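## Task

Carry the tray from the staging bench over to the work bench. One adapter in the centrifuge rotor already holds a water blank in its centre hole; place the tray's sample tube (the one whose cap has an orange dot) into the centre hole of the adapter directly across from it, and place each remaining tube from the tray into the green rack. All tubes must be pushed fully down, and all rotor buckets must end hanging vertically. A tube touching the floor means failure. The bottles on the tray must finish upright on it. The tray must finish resting on the work bench with nothing overhanging the edge. Any number of the robots may be used. At the end, release everything and back away; a robot that has fallen or is left leaning means failure, and anything held in place only by a robot does not count.

## Robot and tools

Robots: two identical Hello Robot Stretch 4 units, r1 and r2. Each has an omni-wheel base, a lift travelling up a mast, a single arm that telescopes forward, a three-joint wrist (yaw, pitch, roll) and a two-finger gripper with flexible steel fingers. Each carries r<n>_head_camera, r<n>_head_left_camera, r<n>_head_right_camera and r<n>_wrist_camera. A robot stands about 1.6 m tall; its base rim lies within 0.23 m of the base origin. Objects may occasionally be nudged by outside disturbances.

Frames: every robot reports in its own base frame, origin on the floor below the base centre, x forward, y left, z up. hand_pose is the pinch point between the open fingertips, in that frame; with wrist joints at zero its axes line up with the base axes, and the printed value may be somewhat off. The odometry frame is the base frame as it was at scene start; base_odometry counts wheel rotation only, so slip reads as travel. Heading is left-positive in -3.142..3.142. Because each robot uses its own frames, relative positions of the robots come only from images, lidar_m and wrist_depth_mm.

execute_actions: argument "actions" is a list holding exactly one action (or empty, which just returns state and images). The action is an object keyed "r1" and/or "r2". Per robot you may give "base", "joints", or both, plus optional "pace" and "contact_limits"; or else only "end_of_arm": "enable_torque", which re-powers any wrist or gripper motor that shut itself off. Everything in one action starts together; parts may finish at different times; no action runs over 15 s.
- "base" holds exactly one relative move from the current spot: translate_m (metres, forward +, -2..2), strafe_m (metres, left +, -2..2, no turning), or rotate_rad (radians, counter-clockwise from above +, -3.2..3.2). It counts from the base position in the scene's most recent state report.
- "joints" holds absolute targets by name: lift_m 0..1.2 m; arm_m 0..0.55 m extension; wrist_yaw_rad -1.134..4.276 (0 points forward, + to the left, 3.14 folded back, above 3.4 the arm may obstruct); wrist_pitch_rad -1.117..4.259 (0 level, 1.57 pointing down); wrist_roll_rad -1.117..4.259 (0 has fingers level, + turns clockwise viewed from behind the gripper); gripper_m -0.038..0.141 m fingertip gap (negative presses tips together). Done tolerances: lift and arm ±0.004, yaw and roll ±0.02, pitch ±0.05, gripper ±0.004. Joint targets past range are clipped and reported; other bad values or unknown keys reject the whole call.
- "pace": "slow", "default", "fast", "max" (base up to 0.1/0.3/0.4/0.6 m/s and 1/2/3/4 rad/s; with lift above 0.2 speed is further capped, down to 0.3 m/s and 1 rad/s at lift 1.2).
- "contact_limits": {"arm_m": value 0 (lightest) to 0.75 (hardest)}, default 0.5; the arm stops with contact_stop when it pushes that hard.
- "cameras": list of camera names or "all"; omitted/null means all, [] means none. Images come in the order the "pictures" line gives.
Any part left out of an action may still be driving toward its earlier target. If a result reports a stop, later calls in the same reply are skipped.

wait(seconds 0..10) lets time pass with no new command. zoom_image(camera, region [x0,y0,x1,y1] pixels, max 504x504) enlarges part of that camera's latest image. read_manual gives only licence text. finished_scene(scene 1 or 2) ends a scene irreversibly and reports success; the next task arrives in its result. If resuming, first send an empty action list to learn the scene and task.

Results: base_status and joint_status per motion: done (for base, wheels turned the full amount even if slipping), off_target (stopped short, may still push), contact_stop_at_<key> (hit something; lift, arm or wheels then go slack, a lift can sink under load), limit_stop_at_<name> (built-in limit, e.g. tilt over 6 degrees makes lift, arm and wheels slack; own_body is a self-collision stop, common with gripper tilted up below -0.2 pitch and rolled), time_out, torque_fault (wrist motor overloaded and went limp until enable_torque). on_its_own reports uncommanded behaviour; "held at" is a target, not a position. lidar_m: 12 distances in metres, 30-degree sectors counter-clockwise starting straight ahead (4th left, 7th behind, 10th right); "-" means nothing seen or closer than 0.25 m; misses clear objects and thin legs. wrist_depth_mm: 7x7 median depths, 100..2000 mm. turned_by_wheels vs turned_by_imu differing by over ~0.1 rad suggests a collision or slip. base_tilt in degrees (forward/right positive, fixed bias up to 1.5). motor_effort in percent of max, bracket is peak; gripper_m effort jumps on a firm squeeze. Camera calibration lines give K, distortion and T_world_to_cam from the carrying robot's base frame.

Gripping: command a gap below the object's width; going further below squeezes harder and pulls it inward by up to a third of the difference. The reading and done status do not confirm a grasp. Fingertips pressed onto a surface can jam; lift to free them.

Cautions: never let robots press into each other; once bases touch, a few more mm is a hard press that can end the run. Two robots' travel can differ by ~3 cm per metre, so carrying one load together can tip a robot. Avoid turning or driving with over 1 kg held and arm_m above 0.2, especially at fast paces; steady pushing, a high gripper or high contact limit also risk tipping. A level gripper holding over about 2 kg faults the wrist. To unfold at scene start, send lift_m 0.4 with wrist_yaw_rad 0.

Each tool is called after "Call:" as name(argument=value, ...) on one line, values as JSON.

## Session

I'll start by looking at the scene.

Call:
execute_actions(actions=[])

Scene clock: 0.00 s.
r1.base_odometry: x=+0.000 y=+0.000 heading=+0.000 (m, m, rad; r1's odometry frame)
r1.turned_by_wheels: +0.000 (rad since the last result)
r1.turned_by_imu: +0.000 (rad since the last result)
r1.base_tilt: forward=+0.5 right=+0.1 (deg)
r1.lidar_m: 1.11 4.08 1.68 1.46 2.85 1.79 - 1.59 0.81 0.64 0.62 0.71
r1.base_status: not commanded
r1.joint_positions: lift_m=+0.248 arm_m=+0.000 wrist_yaw_rad=+3.168 wrist_pitch_rad=-0.008 wrist_roll_rad=+0.011 gripper_m=+0.057
r1.joint_status: not commanded
r1.motor_effort: lift_m=+21 arm_m=-1 wrist_yaw_rad=+2 wrist_pitch_rad=-4 wrist_roll_rad=+0 gripper_m=-3 wheel_0=+0 wheel_1=+0 wheel_2=+0 (%)
r1.hand_pose: x=-0.1199 y=+0.0797 z=+0.4288 quat_wxyz=(-0.013, +0.004, +0.006, +1.000) (m; r1's base frame)
r1.wrist_depth_mm: - 132 - - - - - / - 114 137 - - - - / - 114 137 - - - - / - 129 177 - - - - / 133 - - - - - - / 222 1661 193 1576 197 1430 1397 / 216 1078 1060 136 1025 960 991
r2.base_odometry: x=+0.000 y=+0.000 heading=+0.000 (m, m, rad; r2's odometry frame)
r2.turned_by_wheels: +0.000 (rad since the last result)
r2.turned_by_imu: +0.000 (rad since the last result)
r2.base_tilt: forward=+1.0 right=-0.1 (deg)
r2.lidar_m: 2.82 1.52 1.44 3.52 1.49 1.13 1.10 1.15 1.63 4.08 1.21 1.06
r2.base_status: not commanded
r2.joint_positions: lift_m=+0.241 arm_m=+0.001 wrist_yaw_rad=+3.161 wrist_pitch_rad=+0.020 wrist_roll_rad=+0.005 gripper_m=+0.057
r2.joint_status: not commanded
r2.motor_effort: lift_m=+18 arm_m=+0 wrist_yaw_rad=-1 wrist_pitch_rad=-9 wrist_roll_rad=+1 gripper_m=-2 wheel_0=+0 wheel_1=+0 wheel_2=+0 (%)
r2.hand_pose: x=-0.1182 y=+0.0818 z=+0.4129 quat_wxyz=(-0.010, -0.010, +0.003, +1.000) (m; r2's base frame)
r2.wrist_depth_mm: - 142 251 1255 1205 1160 1160 / - 111 141 1229 1205 1182 1160 / - 114 141 1205 1205 1182 1160 / - 128 163 1229 1205 1182 1160 / 204 1281 1255 1229 1205 1182 1160 / 219 1336 1255 1255 197 1205 1138 / 215 1138 1060 585 1025 946 1008
pictures: r1_head_camera, r1_head_left_camera, r1_head_right_camera, r1_wrist_camera, r2_head_camera, r2_head_left_camera, r2_head_right_camera, r2_wrist_camera
Images, in order (width x height): r1_head_camera 420x560, r1_head_left_camera 420x672, r1_head_right_camera 420x672, r1_wrist_camera 616x392, r2_head_camera 420x560, r2_head_left_camera 420x672, r2_head_right_camera 420x672, r2_wrist_camera 616x392.

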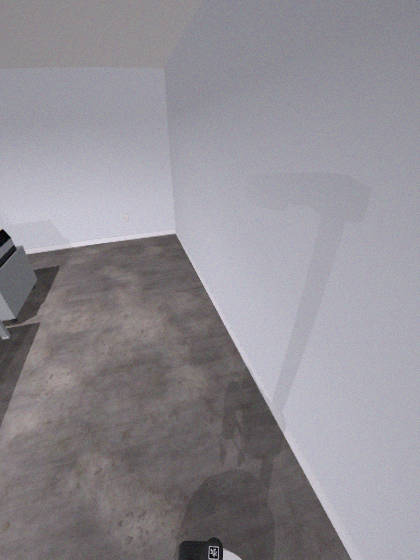

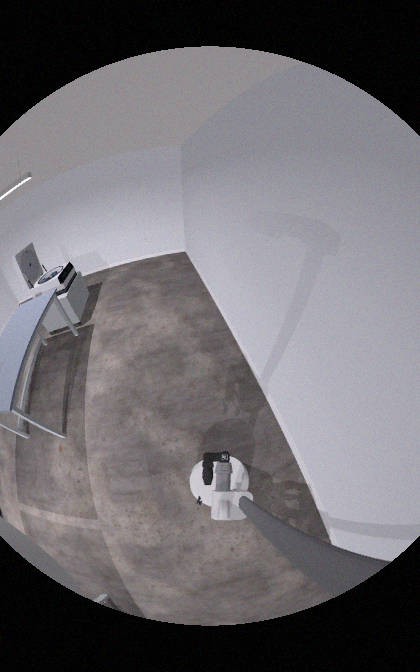

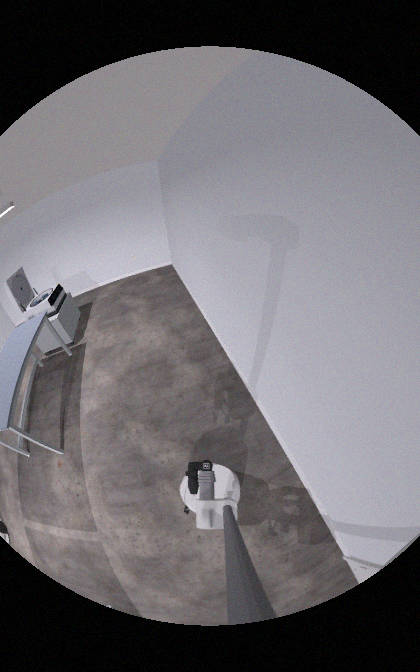

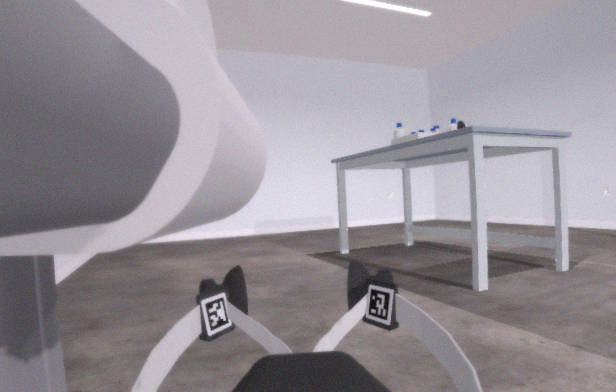

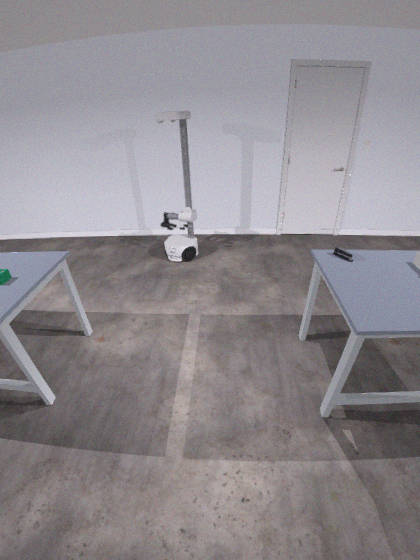

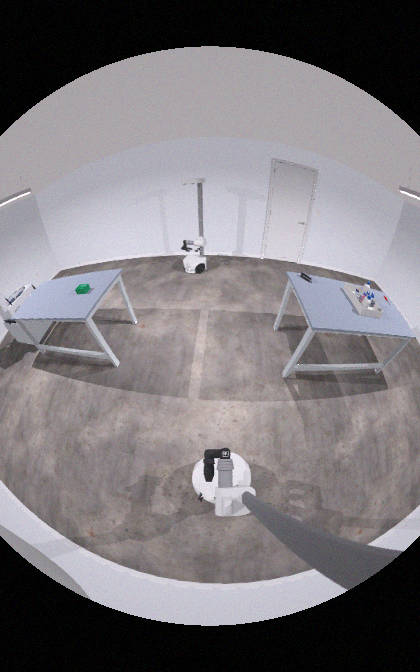

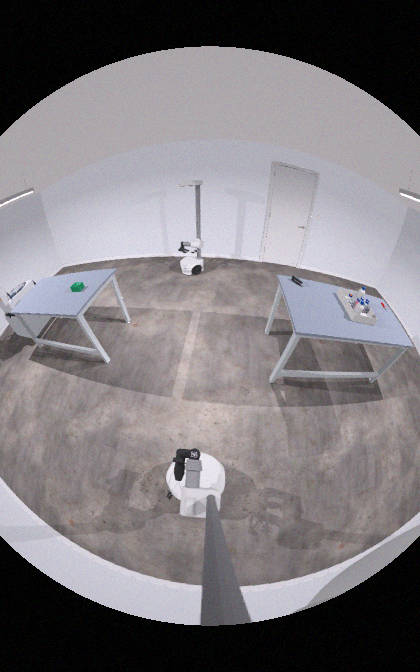

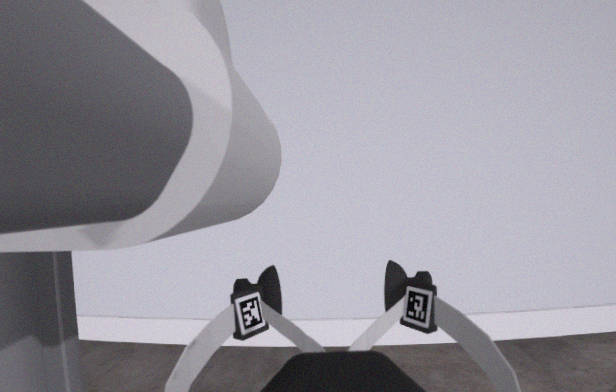

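Call:
zoom_image(camera="r2_head_right_camera", region=[260, 250, 420, 390])

Call:
zoom_image(camera="r2_head_left_camera", region=[0, 250, 160, 390])

Call:
zoom_image(camera="r1_head_left_camera", region=[0, 230, 140, 450])

Call:
zoom_image(camera="r1_wrist_camera", region=[320, 90, 600, 200])

Region (260, 250, 420, 390) of r2_head_right_camera's 420x672 image, scaled by 3.150, with more detail than that image has; it fills the top 441 rows of this view, and the rest is white.

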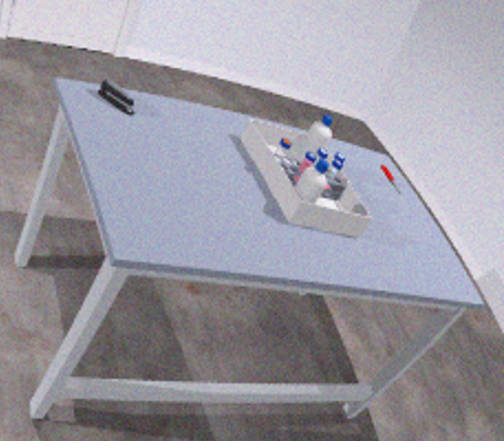

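Region (0, 250, 160, 390) of r2_head_left_camera's 420x672 image, scaled by 3.150, with more detail than that image has; it fills the top 441 rows of this view, and the rest is white.

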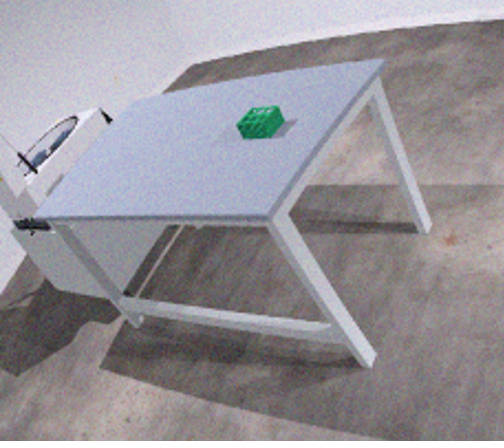

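Region (0, 230, 140, 450) of r1_head_left_camera's 420x672 image, scaled by 2.291, with more detail than that image has; it fills the left 321 columns of this view, and the rest is white.

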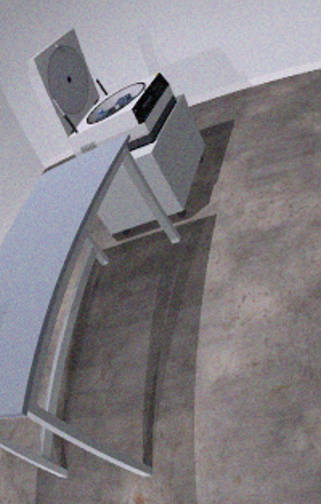

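Region (320, 90, 600, 200) of r1_wrist_camera's 616x392 image, scaled by 1.800; it fills the top 198 rows of this view, and the rest is white.

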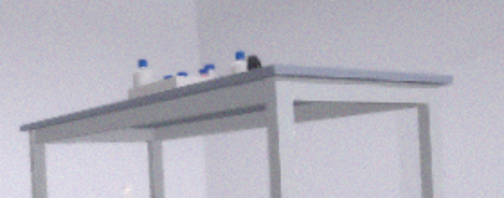

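Call:
execute_actions(actions=[{"r1": {"base": {"rotate_rad": 1.9}, "joints": {"lift_m": 0.5, "wrist_yaw_rad": 0}, "pace": "fast"}, "r2": {"base": {"strafe_m": -1.3}, "joints": {"lift_m": 0.5, "wrist_yaw_rad": 0}, "pace": "fast"}}])

Scene clock: 5.03 s.
r1.base_odometry: x=+0.000 y=+0.000 heading=+1.900 (m, m, rad; r1's odometry frame)
r1.turned_by_wheels: +1.900 (rad since the last result)
r1.turned_by_imu: +1.876 (rad since the last result)
r1.base_tilt: forward=+0.4 right=+0.1 (deg)
r1.lidar_m: 1.88 1.76 1.86 3.20 0.99 0.67 0.65 0.66 0.87 2.19 1.99 1.43
r1.base_status: done
r1.joint_positions: lift_m=+0.500 arm_m=+0.000 wrist_yaw_rad=+0.000 wrist_pitch_rad=-0.008 wrist_roll_rad=+0.011 gripper_m=+0.057
r1.joint_status: all done
r1.motor_effort: lift_m=+23(26) arm_m=-1(1) wrist_yaw_rad=-1(2) wrist_pitch_rad=-7(6) wrist_roll_rad=+0(0) gripper_m=-5(4) wheel_0=-1(4) wheel_1=-1(8) wheel_2=-1(9) (%)
r1.hand_pose: x=+0.4594 y=-0.0873 z=+0.6804 quat_wxyz=(+1.000, +0.005, -0.004, +0.000) (m; r1's base frame)
r1.wrist_depth_mm: - - - - - - - / - - - - - - - / - - - - - - - / - - - - - 1499 1229 / - - - - - - - / - - 194 - 197 1921 1921 / 1708 1576 1618 136 1537 1430 1499
r2.base_odometry: x=+0.000 y=-1.300 heading=+0.000 (m, m, rad; r2's odometry frame)
r2.turned_by_wheels: +0.000 (rad since the last result)
r2.turned_by_imu: +0.001 (rad since the last result)
r2.base_tilt: forward=+1.0 right=-0.1 (deg)
r2.lidar_m: 0.81 0.86 2.59 3.75 1.61 1.19 1.17 1.25 1.78 2.77 1.10 0.82
r2.base_status: done
r2.joint_positions: lift_m=+0.500 arm_m=+0.001 wrist_yaw_rad=+0.000 wrist_pitch_rad=+0.020 wrist_roll_rad=+0.005 gripper_m=+0.057
r2.joint_status: all done
r2.motor_effort: lift_m=+22(24) arm_m=+0(0) wrist_yaw_rad=+1(6) wrist_pitch_rad=-9(9) wrist_roll_rad=+1(1) gripper_m=+1(3) wheel_0=-1(13) wheel_1=+0(8) wheel_2=+0(0) (%)
r2.hand_pose: x=+0.4603 y=-0.0874 z=+0.6720 quat_wxyz=(+1.000, +0.003, +0.010, +0.000) (m; r2's base frame)
r2.wrist_depth_mm: - - - - - - - / - - - - - - - / - - - 976 - - - / 676 654 640 627 615 603 603 / - - - - - - - / - - - - 196 - 1808 / 1808 1708 1618 866 1576 1430 1308
pictures: r1_head_camera, r1_head_left_camera, r1_head_right_camera, r1_wrist_camera, r2_head_camera, r2_head_left_camera, r2_head_right_camera, r2_wrist_camera
camera_calibration (this result's frames):
r1_wrist_camera: T_world_to_cam=[[-0.0467139, -0.996957, -0.062403, -0.0262703], [0.0194791, 0.0615502, -0.997914, 0.736224], [0.998718, -0.047832, 0.0165445, -0.250941], [0, 0, 0, 1]] pos_world=[0.235051, -0.0835081, 0.737201]
r2_wrist_camera: T_world_to_cam=[[0.0417812, -0.997294, -0.0604827, -0.0511594], [-0.0171167, 0.0598122, -0.998063, 0.740543], [0.99898, 0.0427355, -0.0145713, -0.220703], [0, 0, 0, 1]] pos_world=[0.235291, -0.0858827, 0.732798]
Images, in order (width x height): r1_head_camera 420x560, r1_head_left_camera 420x672, r1_head_right_camera 420x672, r1_wrist_camera 616x392, r2_head_camera 420x560, r2_head_left_camera 420x672, r2_head_right_camera 420x672, r2_wrist_camera 616x392.

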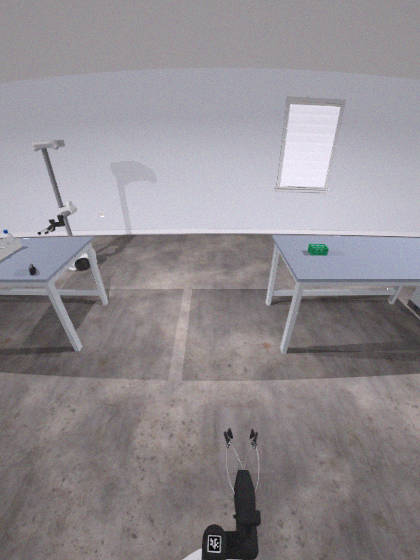

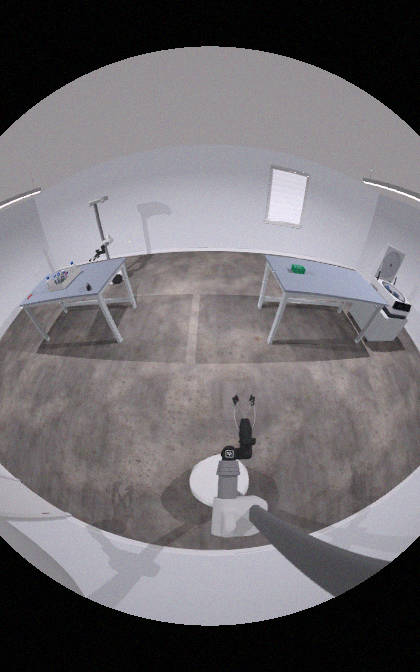

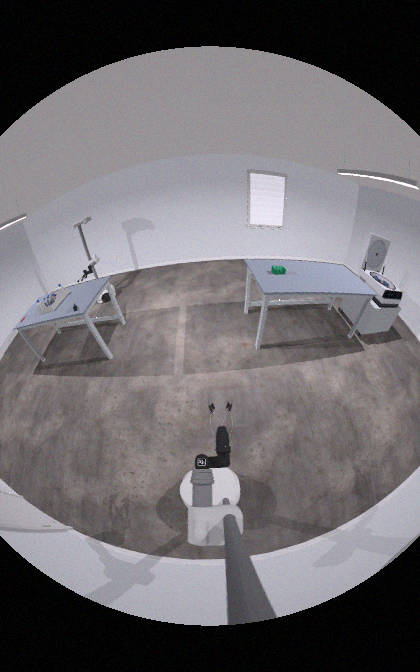

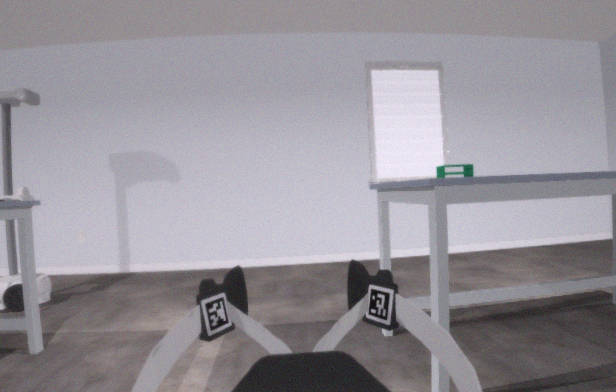

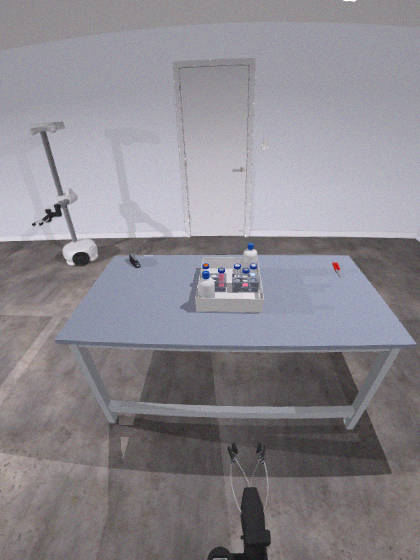

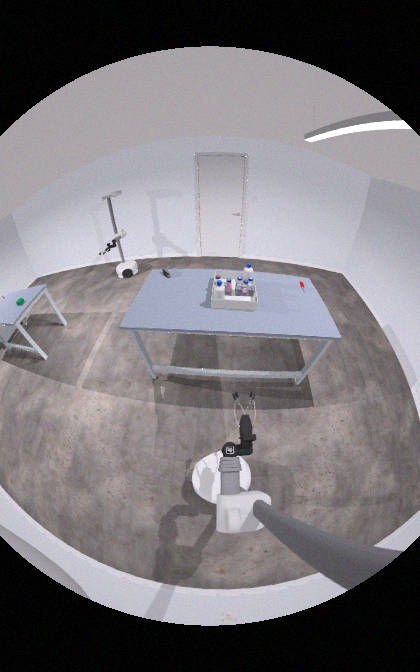

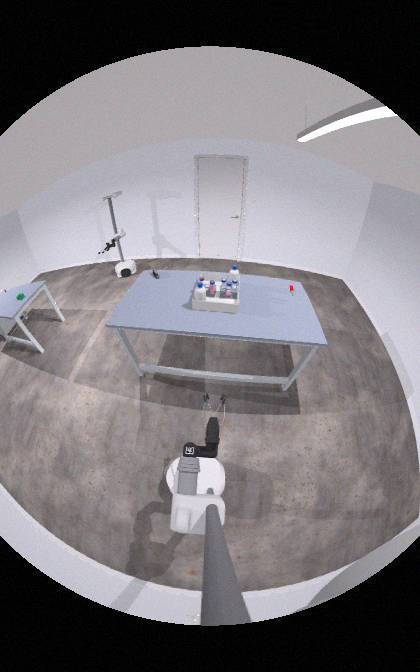

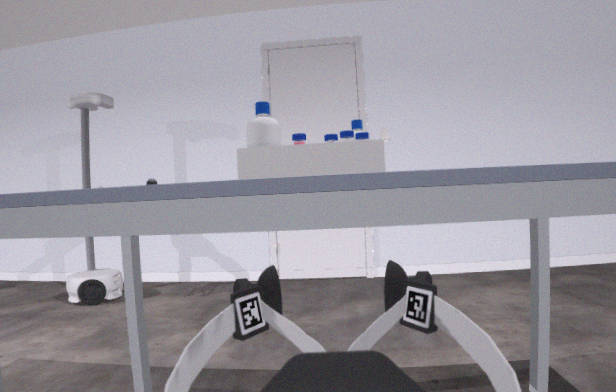

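Call:
zoom_image(camera="r2_head_camera", region=[180, 230, 280, 330])

Call:
zoom_image(camera="r1_head_camera", region=[280, 220, 360, 280])

Call:
zoom_image(camera="r1_head_right_camera", region=[320, 220, 420, 350])

Region (180, 230, 280, 330) of r2_head_camera's 420x560 image, scaled by 5.040, with more detail than that image has.

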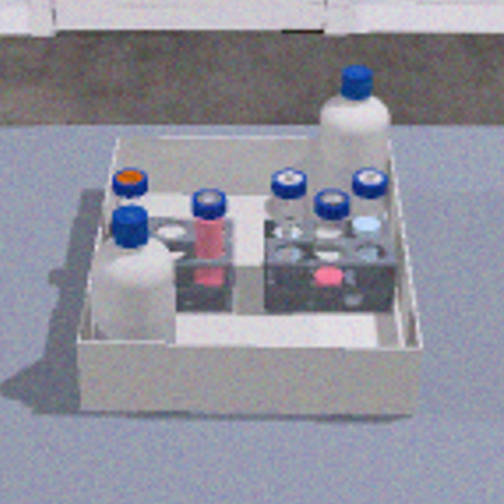

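Region (280, 220, 360, 280) of r1_head_camera's 420x560 image, scaled by 6.300, with more detail than that image has; it fills the top 378 rows of this view, and the rest is white.

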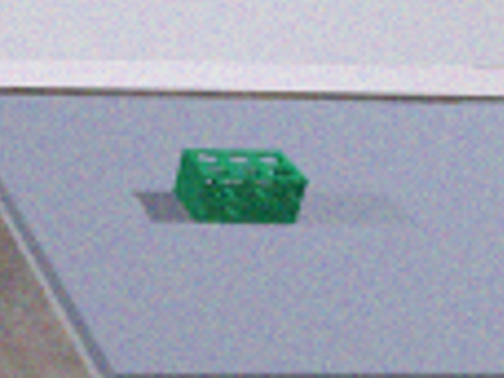

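Region (320, 220, 420, 350) of r1_head_right_camera's 420x672 image, scaled by 3.877, with more detail than that image has; it fills the left 388 columns of this view, and the rest is white.

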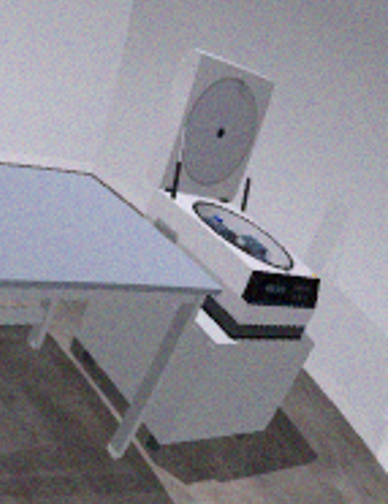

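Call:
execute_actions(actions=[{"r1": {"base": {"strafe_m": 1.98}, "joints": {"lift_m": 1.05, "wrist_pitch_rad": 1.57, "wrist_roll_rad": 1.57, "gripper_m": 0.07}, "pace": "fast"}, "r2": {"base": {"rotate_rad": -0.06}, "joints": {"lift_m": 1.05, "wrist_pitch_rad": 1.57, "wrist_roll_rad": 1.57, "gripper_m": 0.07}, "pace": "fast"}}], cameras=["r1_head_camera", "r2_head_camera"])

Scene clock: 13.43 s.
r1.base_odometry: x=-1.874 y=-0.640 heading=+1.900 (m, m, rad; r1's odometry frame)
r1.turned_by_wheels: +0.000 (rad since the last result)
r1.turned_by_imu: +0.004 (rad since the last result)
r1.base_tilt: forward=+0.4 right=+0.1 (deg)
r1.lidar_m: 1.22 1.24 2.82 2.69 1.14 0.81 0.70 0.74 0.97 2.47 2.85 1.29
r1.base_status: done
r1.joint_positions: lift_m=+1.050 arm_m=+0.000 wrist_yaw_rad=+0.000 wrist_pitch_rad=+1.570 wrist_roll_rad=+1.570 gripper_m=+0.070
r1.joint_status: all done
r1.motor_effort: lift_m=+23(26) arm_m=-1(1) wrist_yaw_rad=+2(3) wrist_pitch_rad=+1(5) wrist_roll_rad=+1(7) gripper_m=-4(4) wheel_0=+1(10) wheel_1=+1(10) wheel_2=-1(1) (%)
r1.hand_pose: x=+0.1712 y=-0.0874 z=+0.9395 quat_wxyz=(+0.501, +0.500, +0.500, -0.499) (m; r1's base frame)
r1.wrist_depth_mm: 1118 1118 1138 1182 1160 1205 1160 / 1118 1138 1138 1160 1182 1205 1182 / 1160 1138 1138 1160 1205 1182 1160 / 1118 1138 1160 976 960 1205 1138 / 1118 1138 1138 960 976 1182 332 / 1118 1118 202 960 197 1205 1205 / 1118 1160 1160 135 1182 1205 1229
r2.base_odometry: x=+0.000 y=-1.300 heading=-0.060 (m, m, rad; r2's odometry frame)
r2.turned_by_wheels: -0.060 (rad since the last result)
r2.turned_by_imu: -0.056 (rad since the last result)
r2.base_tilt: forward=+0.9 right=-0.2 (deg)
r2.lidar_m: 0.80 0.84 2.57 3.36 1.69 1.23 1.16 1.22 1.67 2.78 2.90 0.83
r2.base_status: done
r2.joint_positions: lift_m=+1.050 arm_m=+0.001 wrist_yaw_rad=+0.000 wrist_pitch_rad=+1.570 wrist_roll_rad=+1.569 gripper_m=+0.070
r2.joint_status: all done
r2.motor_effort: lift_m=+22(24) arm_m=+0(0) wrist_yaw_rad=-1(0) wrist_pitch_rad=-1(5) wrist_roll_rad=+3(7) gripper_m=-2(1) wheel_0=+2(2) wheel_1=+1(5) wheel_2=-2(6) (%)
r2.hand_pose: x=+0.1721 y=-0.0874 z=+0.9393 quat_wxyz=(+0.501, +0.500, +0.500, -0.499) (m; r2's base frame)
r2.wrist_depth_mm: 1229 1229 1205 1182 1182 1138 1138 / 1229 1205 1205 1205 1182 1182 1118 / 1229 1205 1205 1182 1182 1160 1160 / 1229 1229 1182 1182 960 1138 1138 / 1229 1229 1229 1182 946 946 1138 / 1229 1229 216 1182 946 1138 1138 / 1255 1229 1205 661 1182 1138 1138
pictures: r1_head_camera, r2_head_camera
Images, in order (width x height): r1_head_camera 420x560, r2_head_camera 420x560.

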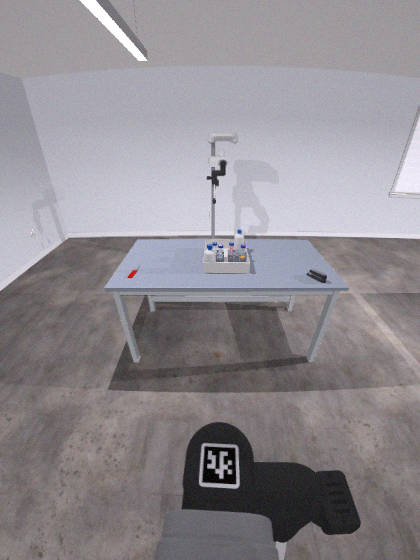

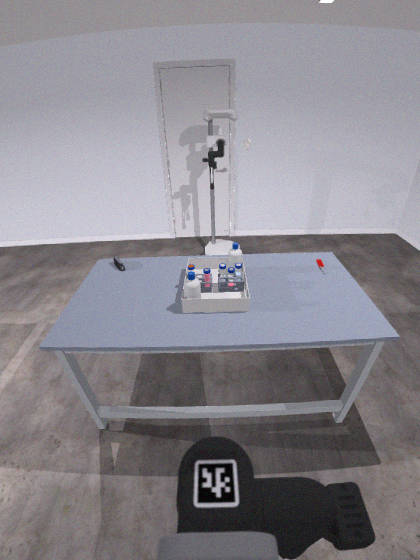

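Call:
execute_actions(actions=[{"r1": {"base": {"translate_m": 0.92}, "pace": "fast"}, "r2": {"base": {"translate_m": 0.48}, "pace": "fast"}}], cameras=[])

Call:
execute_actions(actions=[{"r1": {"base": {"rotate_rad": 0.032}, "joints": {"arm_m": 0.25}}, "r2": {"base": {"strafe_m": 0.085}, "joints": {"arm_m": 0.25}}}])

Scene clock: 17.90 s.
r1.base_odometry: x=-2.171 y=+0.231 heading=+1.900 (m, m, rad; r1's odometry frame)
r1.turned_by_wheels: +0.000 (rad since the last result)
r1.turned_by_imu: +0.001 (rad since the last result)
r1.base_tilt: forward=+0.3 right=+0.1 (deg)
r1.lidar_m: 0.31 0.31 0.44 2.74 2.53 1.79 1.64 1.67 2.25 2.48 0.47 0.34
r1.base_status: done
r1.joint_positions: lift_m=+1.050 arm_m=+0.000 wrist_yaw_rad=+0.000 wrist_pitch_rad=+1.570 wrist_roll_rad=+1.570 gripper_m=+0.070
r1.joint_status: not commanded
r1.motor_effort: lift_m=+23(23) arm_m=-1(1) wrist_yaw_rad=+2(1) wrist_pitch_rad=+0(0) wrist_roll_rad=+1(1) gripper_m=-3(4) wheel_0=+0(5) wheel_1=-1(6) wheel_2=+1(10) (%)
r1.hand_pose: x=+0.1711 y=-0.0874 z=+0.9395 quat_wxyz=(+0.501, +0.500, +0.500, -0.499) (m; r1's base frame)
r1.wrist_depth_mm: 384 392 1160 1182 1182 1229 1205 / 384 392 1138 1160 1182 1229 1255 / 387 392 1160 1182 1182 1205 1205 / 387 394 1160 960 960 1205 1229 / 384 392 1160 960 976 1182 334 / 387 389 202 976 197 1229 1229 / 384 389 1160 135 1182 1205 1229
r2.base_odometry: x=+0.479 y=-1.329 heading=-0.060 (m, m, rad; r2's odometry frame)
r2.turned_by_wheels: +0.000 (rad since the last result)
r2.turned_by_imu: -0.001 (rad since the last result)
r2.base_tilt: forward=+1.0 right=-0.2 (deg)
r2.lidar_m: 0.34 0.36 0.49 2.47 2.38 1.74 1.64 1.71 2.33 2.78 0.49 0.34
r2.base_status: done
r2.joint_positions: lift_m=+1.050 arm_m=+0.001 wrist_yaw_rad=+0.000 wrist_pitch_rad=+1.570 wrist_roll_rad=+1.569 gripper_m=+0.070
r2.joint_status: not commanded
r2.motor_effort: lift_m=+22(23) arm_m=+0(0) wrist_yaw_rad=+2(1) wrist_pitch_rad=-1(1) wrist_roll_rad=+3(3) gripper_m=-2(2) wheel_0=+0(5) wheel_1=-1(2) wheel_2=+1(10) (%)
r2.hand_pose: x=+0.1721 y=-0.0874 z=+0.9393 quat_wxyz=(+0.501, +0.500, +0.500, -0.499) (m; r2's base frame)
r2.wrist_depth_mm: 424 418 1205 1182 1160 1138 1138 / 424 415 1205 1182 1160 1160 1138 / 427 415 1182 1182 1160 1160 1160 / 424 418 1205 1182 960 1138 1160 / 424 418 1182 1182 946 946 1138 / 424 418 216 1182 946 1138 1138 / 424 418 1098 661 1160 1138 1138
pictures: none
No camera images: the call's "cameras" was empty. Leave "cameras" out to get every camera's image.

Scene clock: 19.77 s.
r1.base_odometry: x=-2.171 y=+0.231 heading=+1.932 (m, m, rad; r1's odometry frame)
r1.turned_by_wheels: +0.032 (rad since the last result)
r1.turned_by_imu: +0.032 (rad since the last result)
r1.base_tilt: forward=+0.5 right=+0.2 (deg)
r1.lidar_m: 0.29 0.32 0.44 2.71 2.46 1.77 1.64 1.69 2.33 2.48 0.46 0.33
r1.base_status: done
r1.joint_positions: lift_m=+1.050 arm_m=+0.249 wrist_yaw_rad=+0.000 wrist_pitch_rad=+1.570 wrist_roll_rad=+1.570 gripper_m=+0.070
r1.joint_status: all done
r1.motor_effort: lift_m=+23(23) arm_m=+5(5) wrist_yaw_rad=+1(1) wrist_pitch_rad=+0(1) wrist_roll_rad=+1(1) gripper_m=-4(2) wheel_0=-1(0) wheel_1=+1(4) wheel_2=-1(4) (%)
r1.hand_pose: x=+0.4203 y=-0.0874 z=+0.9395 quat_wxyz=(+0.501, +0.500, +0.500, -0.499) (m; r1's base frame)
r1.wrist_depth_mm: 384 389 397 402 1182 1205 1229 / 384 389 394 402 1182 1205 1229 / 384 387 397 402 1205 1229 1229 / 355 389 397 402 960 976 1229 / 353 387 397 404 976 976 1229 / 368 389 202 399 198 1205 1229 / 342 387 384 136 1205 1182 1255
r2.base_odometry: x=+0.484 y=-1.244 heading=-0.060 (m, m, rad; r2's odometry frame)
r2.turned_by_wheels: +0.000 (rad since the last result)
r2.turned_by_imu: +0.001 (rad since the last result)
r2.base_tilt: forward=+1.0 right=-0.1 (deg)
r2.lidar_m: 0.32 0.35 0.49 2.35 2.39 1.73 1.65 1.72 2.36 2.87 0.49 0.33
r2.base_status: done
r2.joint_positions: lift_m=+1.050 arm_m=+0.248 wrist_yaw_rad=+0.000 wrist_pitch_rad=+1.570 wrist_roll_rad=+1.569 gripper_m=+0.070
r2.joint_status: all done
r2.motor_effort: lift_m=+22(22) arm_m=+10(11) wrist_yaw_rad=+0(1) wrist_pitch_rad=-3(1) wrist_roll_rad=+2(2) gripper_m=+0(1) wheel_0=+0(7) wheel_1=-1(4) wheel_2=-1(0) (%)
r2.hand_pose: x=+0.4195 y=-0.0874 z=+0.9393 quat_wxyz=(+0.501, +0.500, +0.500, -0.499) (m; r2's base frame)
r2.wrist_depth_mm: 421 415 410 404 778 1160 1118 / 421 415 407 404 399 1160 1138 / 392 413 407 404 399 1160 1138 / 389 413 407 402 402 946 931 / 413 413 407 402 402 946 931 / 357 410 216 404 213 931 1138 / 387 300 402 279 397 1138 1138
pictures: r1_head_camera, r1_head_left_camera, r1_head_right_camera, r1_wrist_camera, r2_head_camera, r2_head_left_camera, r2_head_right_camera, r2_wrist_camera
camera_calibration (this result's frames):
r1_wrist_camera: T_world_to_cam=[[-0.997659, 0.0499551, 0.0466977, 0.376591], [0.049488, 0.998713, -0.0111049, 0.137732], [-0.0471923, -0.00876793, -0.998847, 1.18075], [0, 0, 0, 1]] pos_world=[0.424616, -0.146015, 1.16334]
r2_wrist_camera: T_world_to_cam=[[-0.997637, 0.0528789, -0.0438761, 0.478947], [0.0530712, 0.998586, -0.00322789, 0.124825], [0.0436433, -0.00554881, -0.999032, 1.1452], [0, 0, 0, 1]] pos_world=[0.42121, -0.143621, 1.16551]
Images, in order (width x height): r1_head_camera 420x560, r1_head_left_camera 420x672, r1_head_right_camera 420x672, r1_wrist_camera 616x392, r2_head_camera 420x560, r2_head_left_camera 420x672, r2_head_right_camera 420x672, r2_wrist_camera 616x392.

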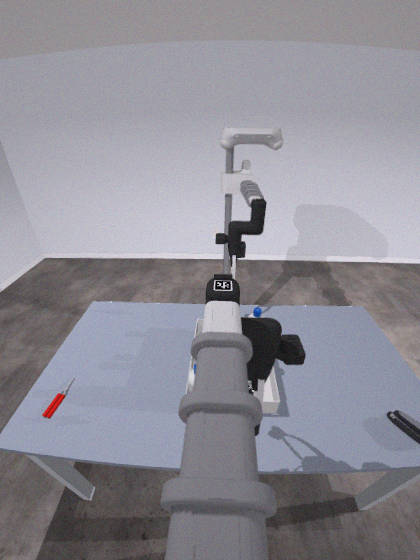

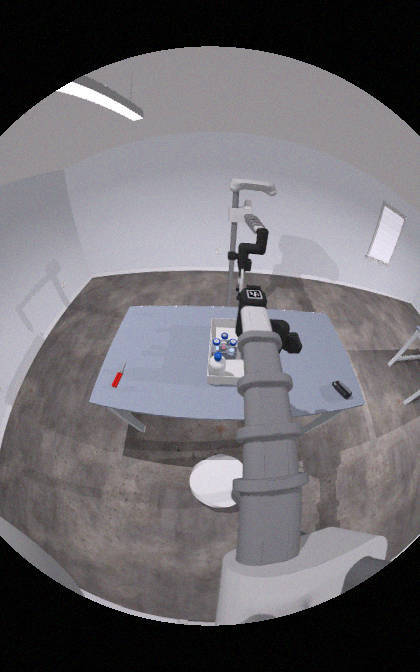

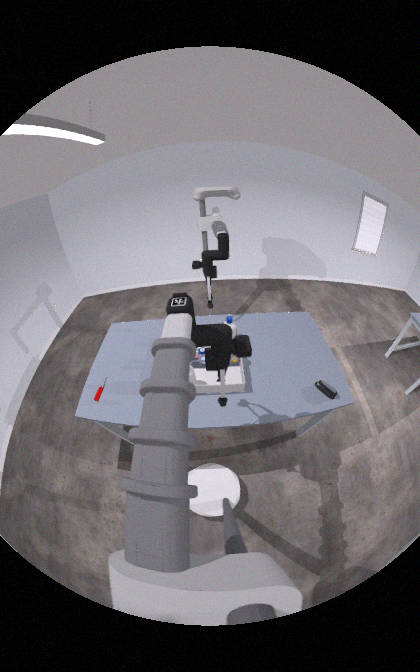

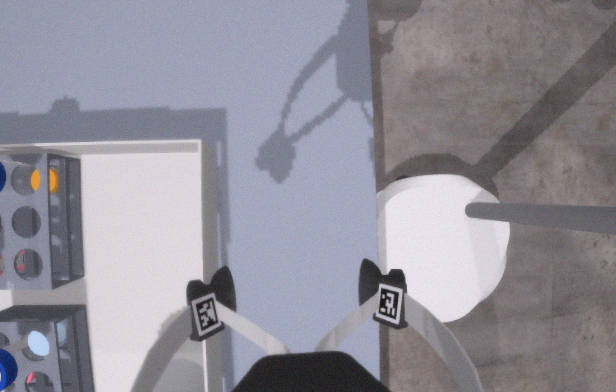

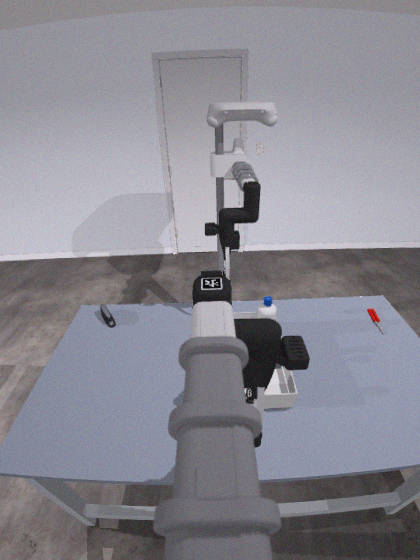

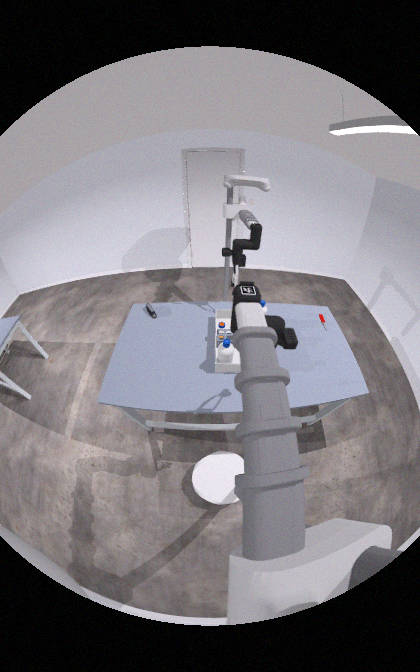

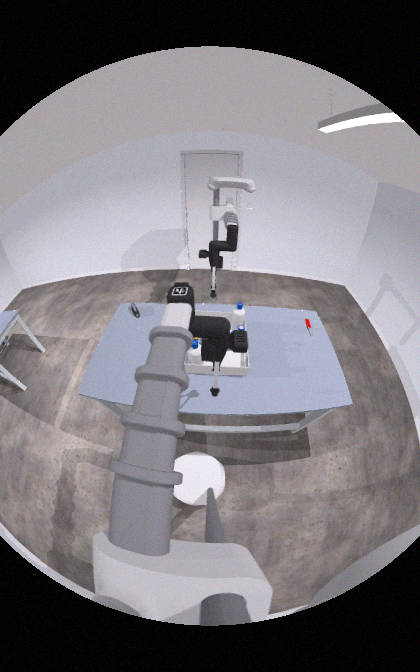

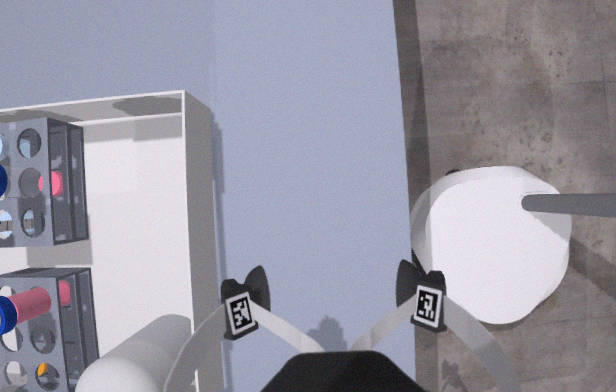

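Call:
zoom_image(camera="r1_head_left_camera", region=[70, 290, 230, 450])

Call:
zoom_image(camera="r1_head_left_camera", region=[260, 290, 420, 450])

Call:
zoom_image(camera="r1_head_right_camera", region=[50, 290, 210, 450])

Call:
zoom_image(camera="r1_head_right_camera", region=[260, 290, 420, 450])

Region (70, 290, 230, 450) of r1_head_left_camera's 420x672 image, scaled by 3.150, with more detail than that image has.

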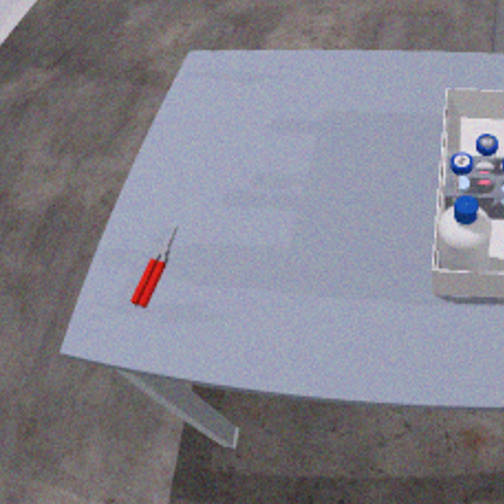

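Region (260, 290, 420, 450) of r1_head_left_camera's 420x672 image, scaled by 3.150, with more detail than that image has.

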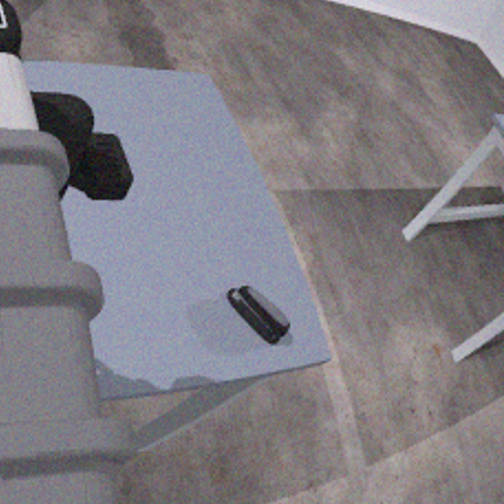

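Region (50, 290, 210, 450) of r1_head_right_camera's 420x672 image, scaled by 3.150, with more detail than that image has.

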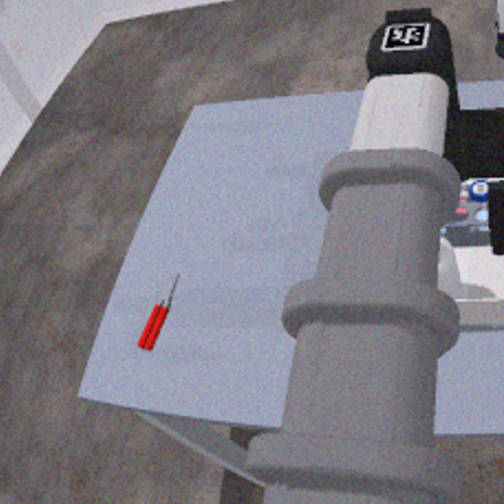

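Region (260, 290, 420, 450) of r1_head_right_camera's 420x672 image, scaled by 3.150, with more detail than that image has.

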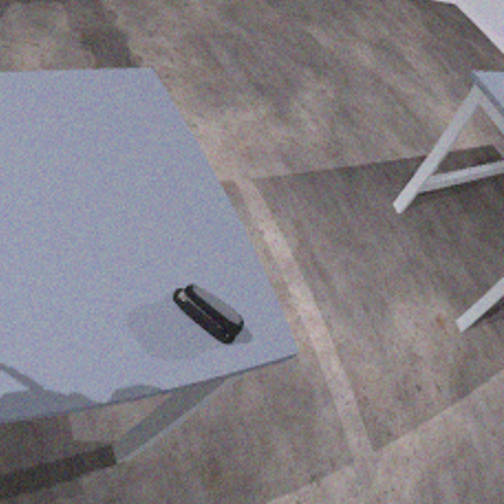

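Call:
zoom_image(camera="r2_head_left_camera", region=[0, 290, 160, 450])

Call:
zoom_image(camera="r2_head_left_camera", region=[260, 290, 420, 450])

Call:
zoom_image(camera="r2_head_right_camera", region=[0, 290, 160, 450])

Call:
zoom_image(camera="r2_head_right_camera", region=[260, 290, 420, 450])

Region (0, 290, 160, 450) of r2_head_left_camera's 420x672 image, scaled by 3.150, with more detail than that image has.

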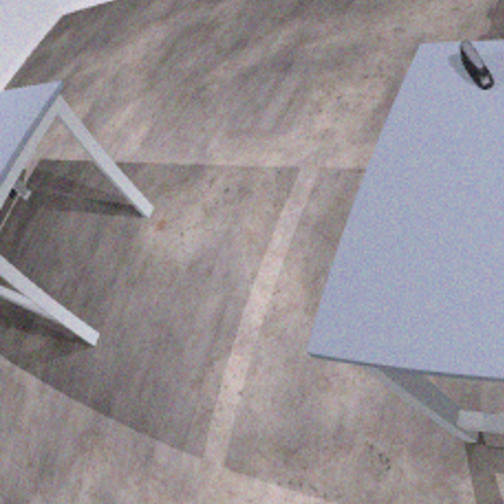

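Region (260, 290, 420, 450) of r2_head_left_camera's 420x672 image, scaled by 3.150, with more detail than that image has.

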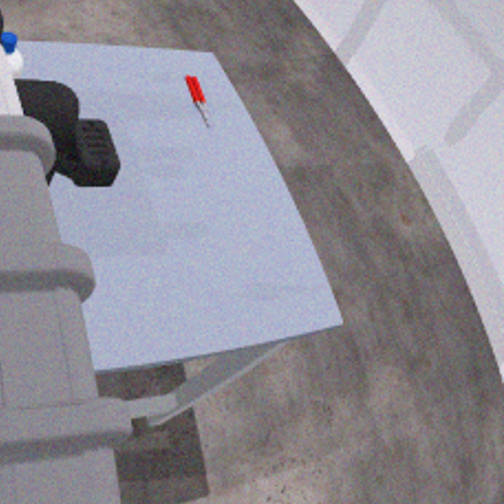

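Region (0, 290, 160, 450) of r2_head_right_camera's 420x672 image, scaled by 3.150, with more detail than that image has.

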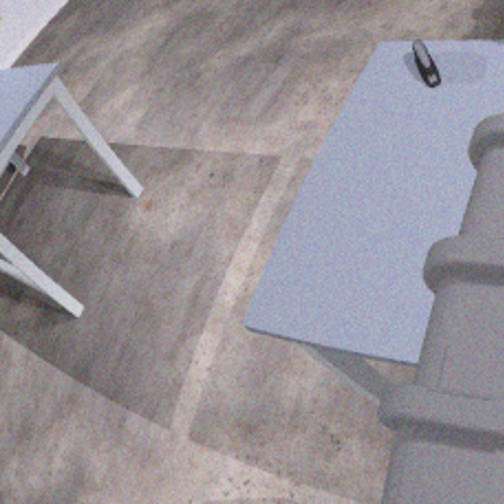

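Region (260, 290, 420, 450) of r2_head_right_camera's 420x672 image, scaled by 3.150, with more detail than that image has.

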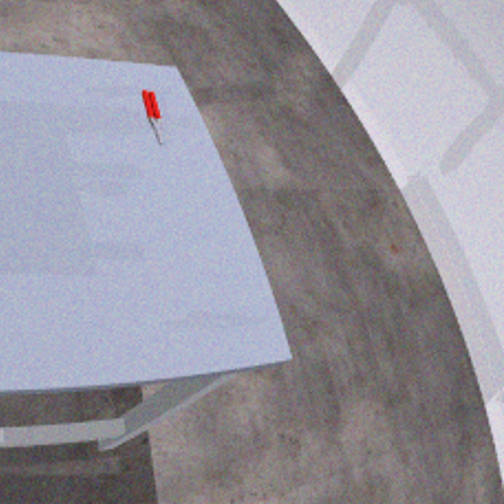

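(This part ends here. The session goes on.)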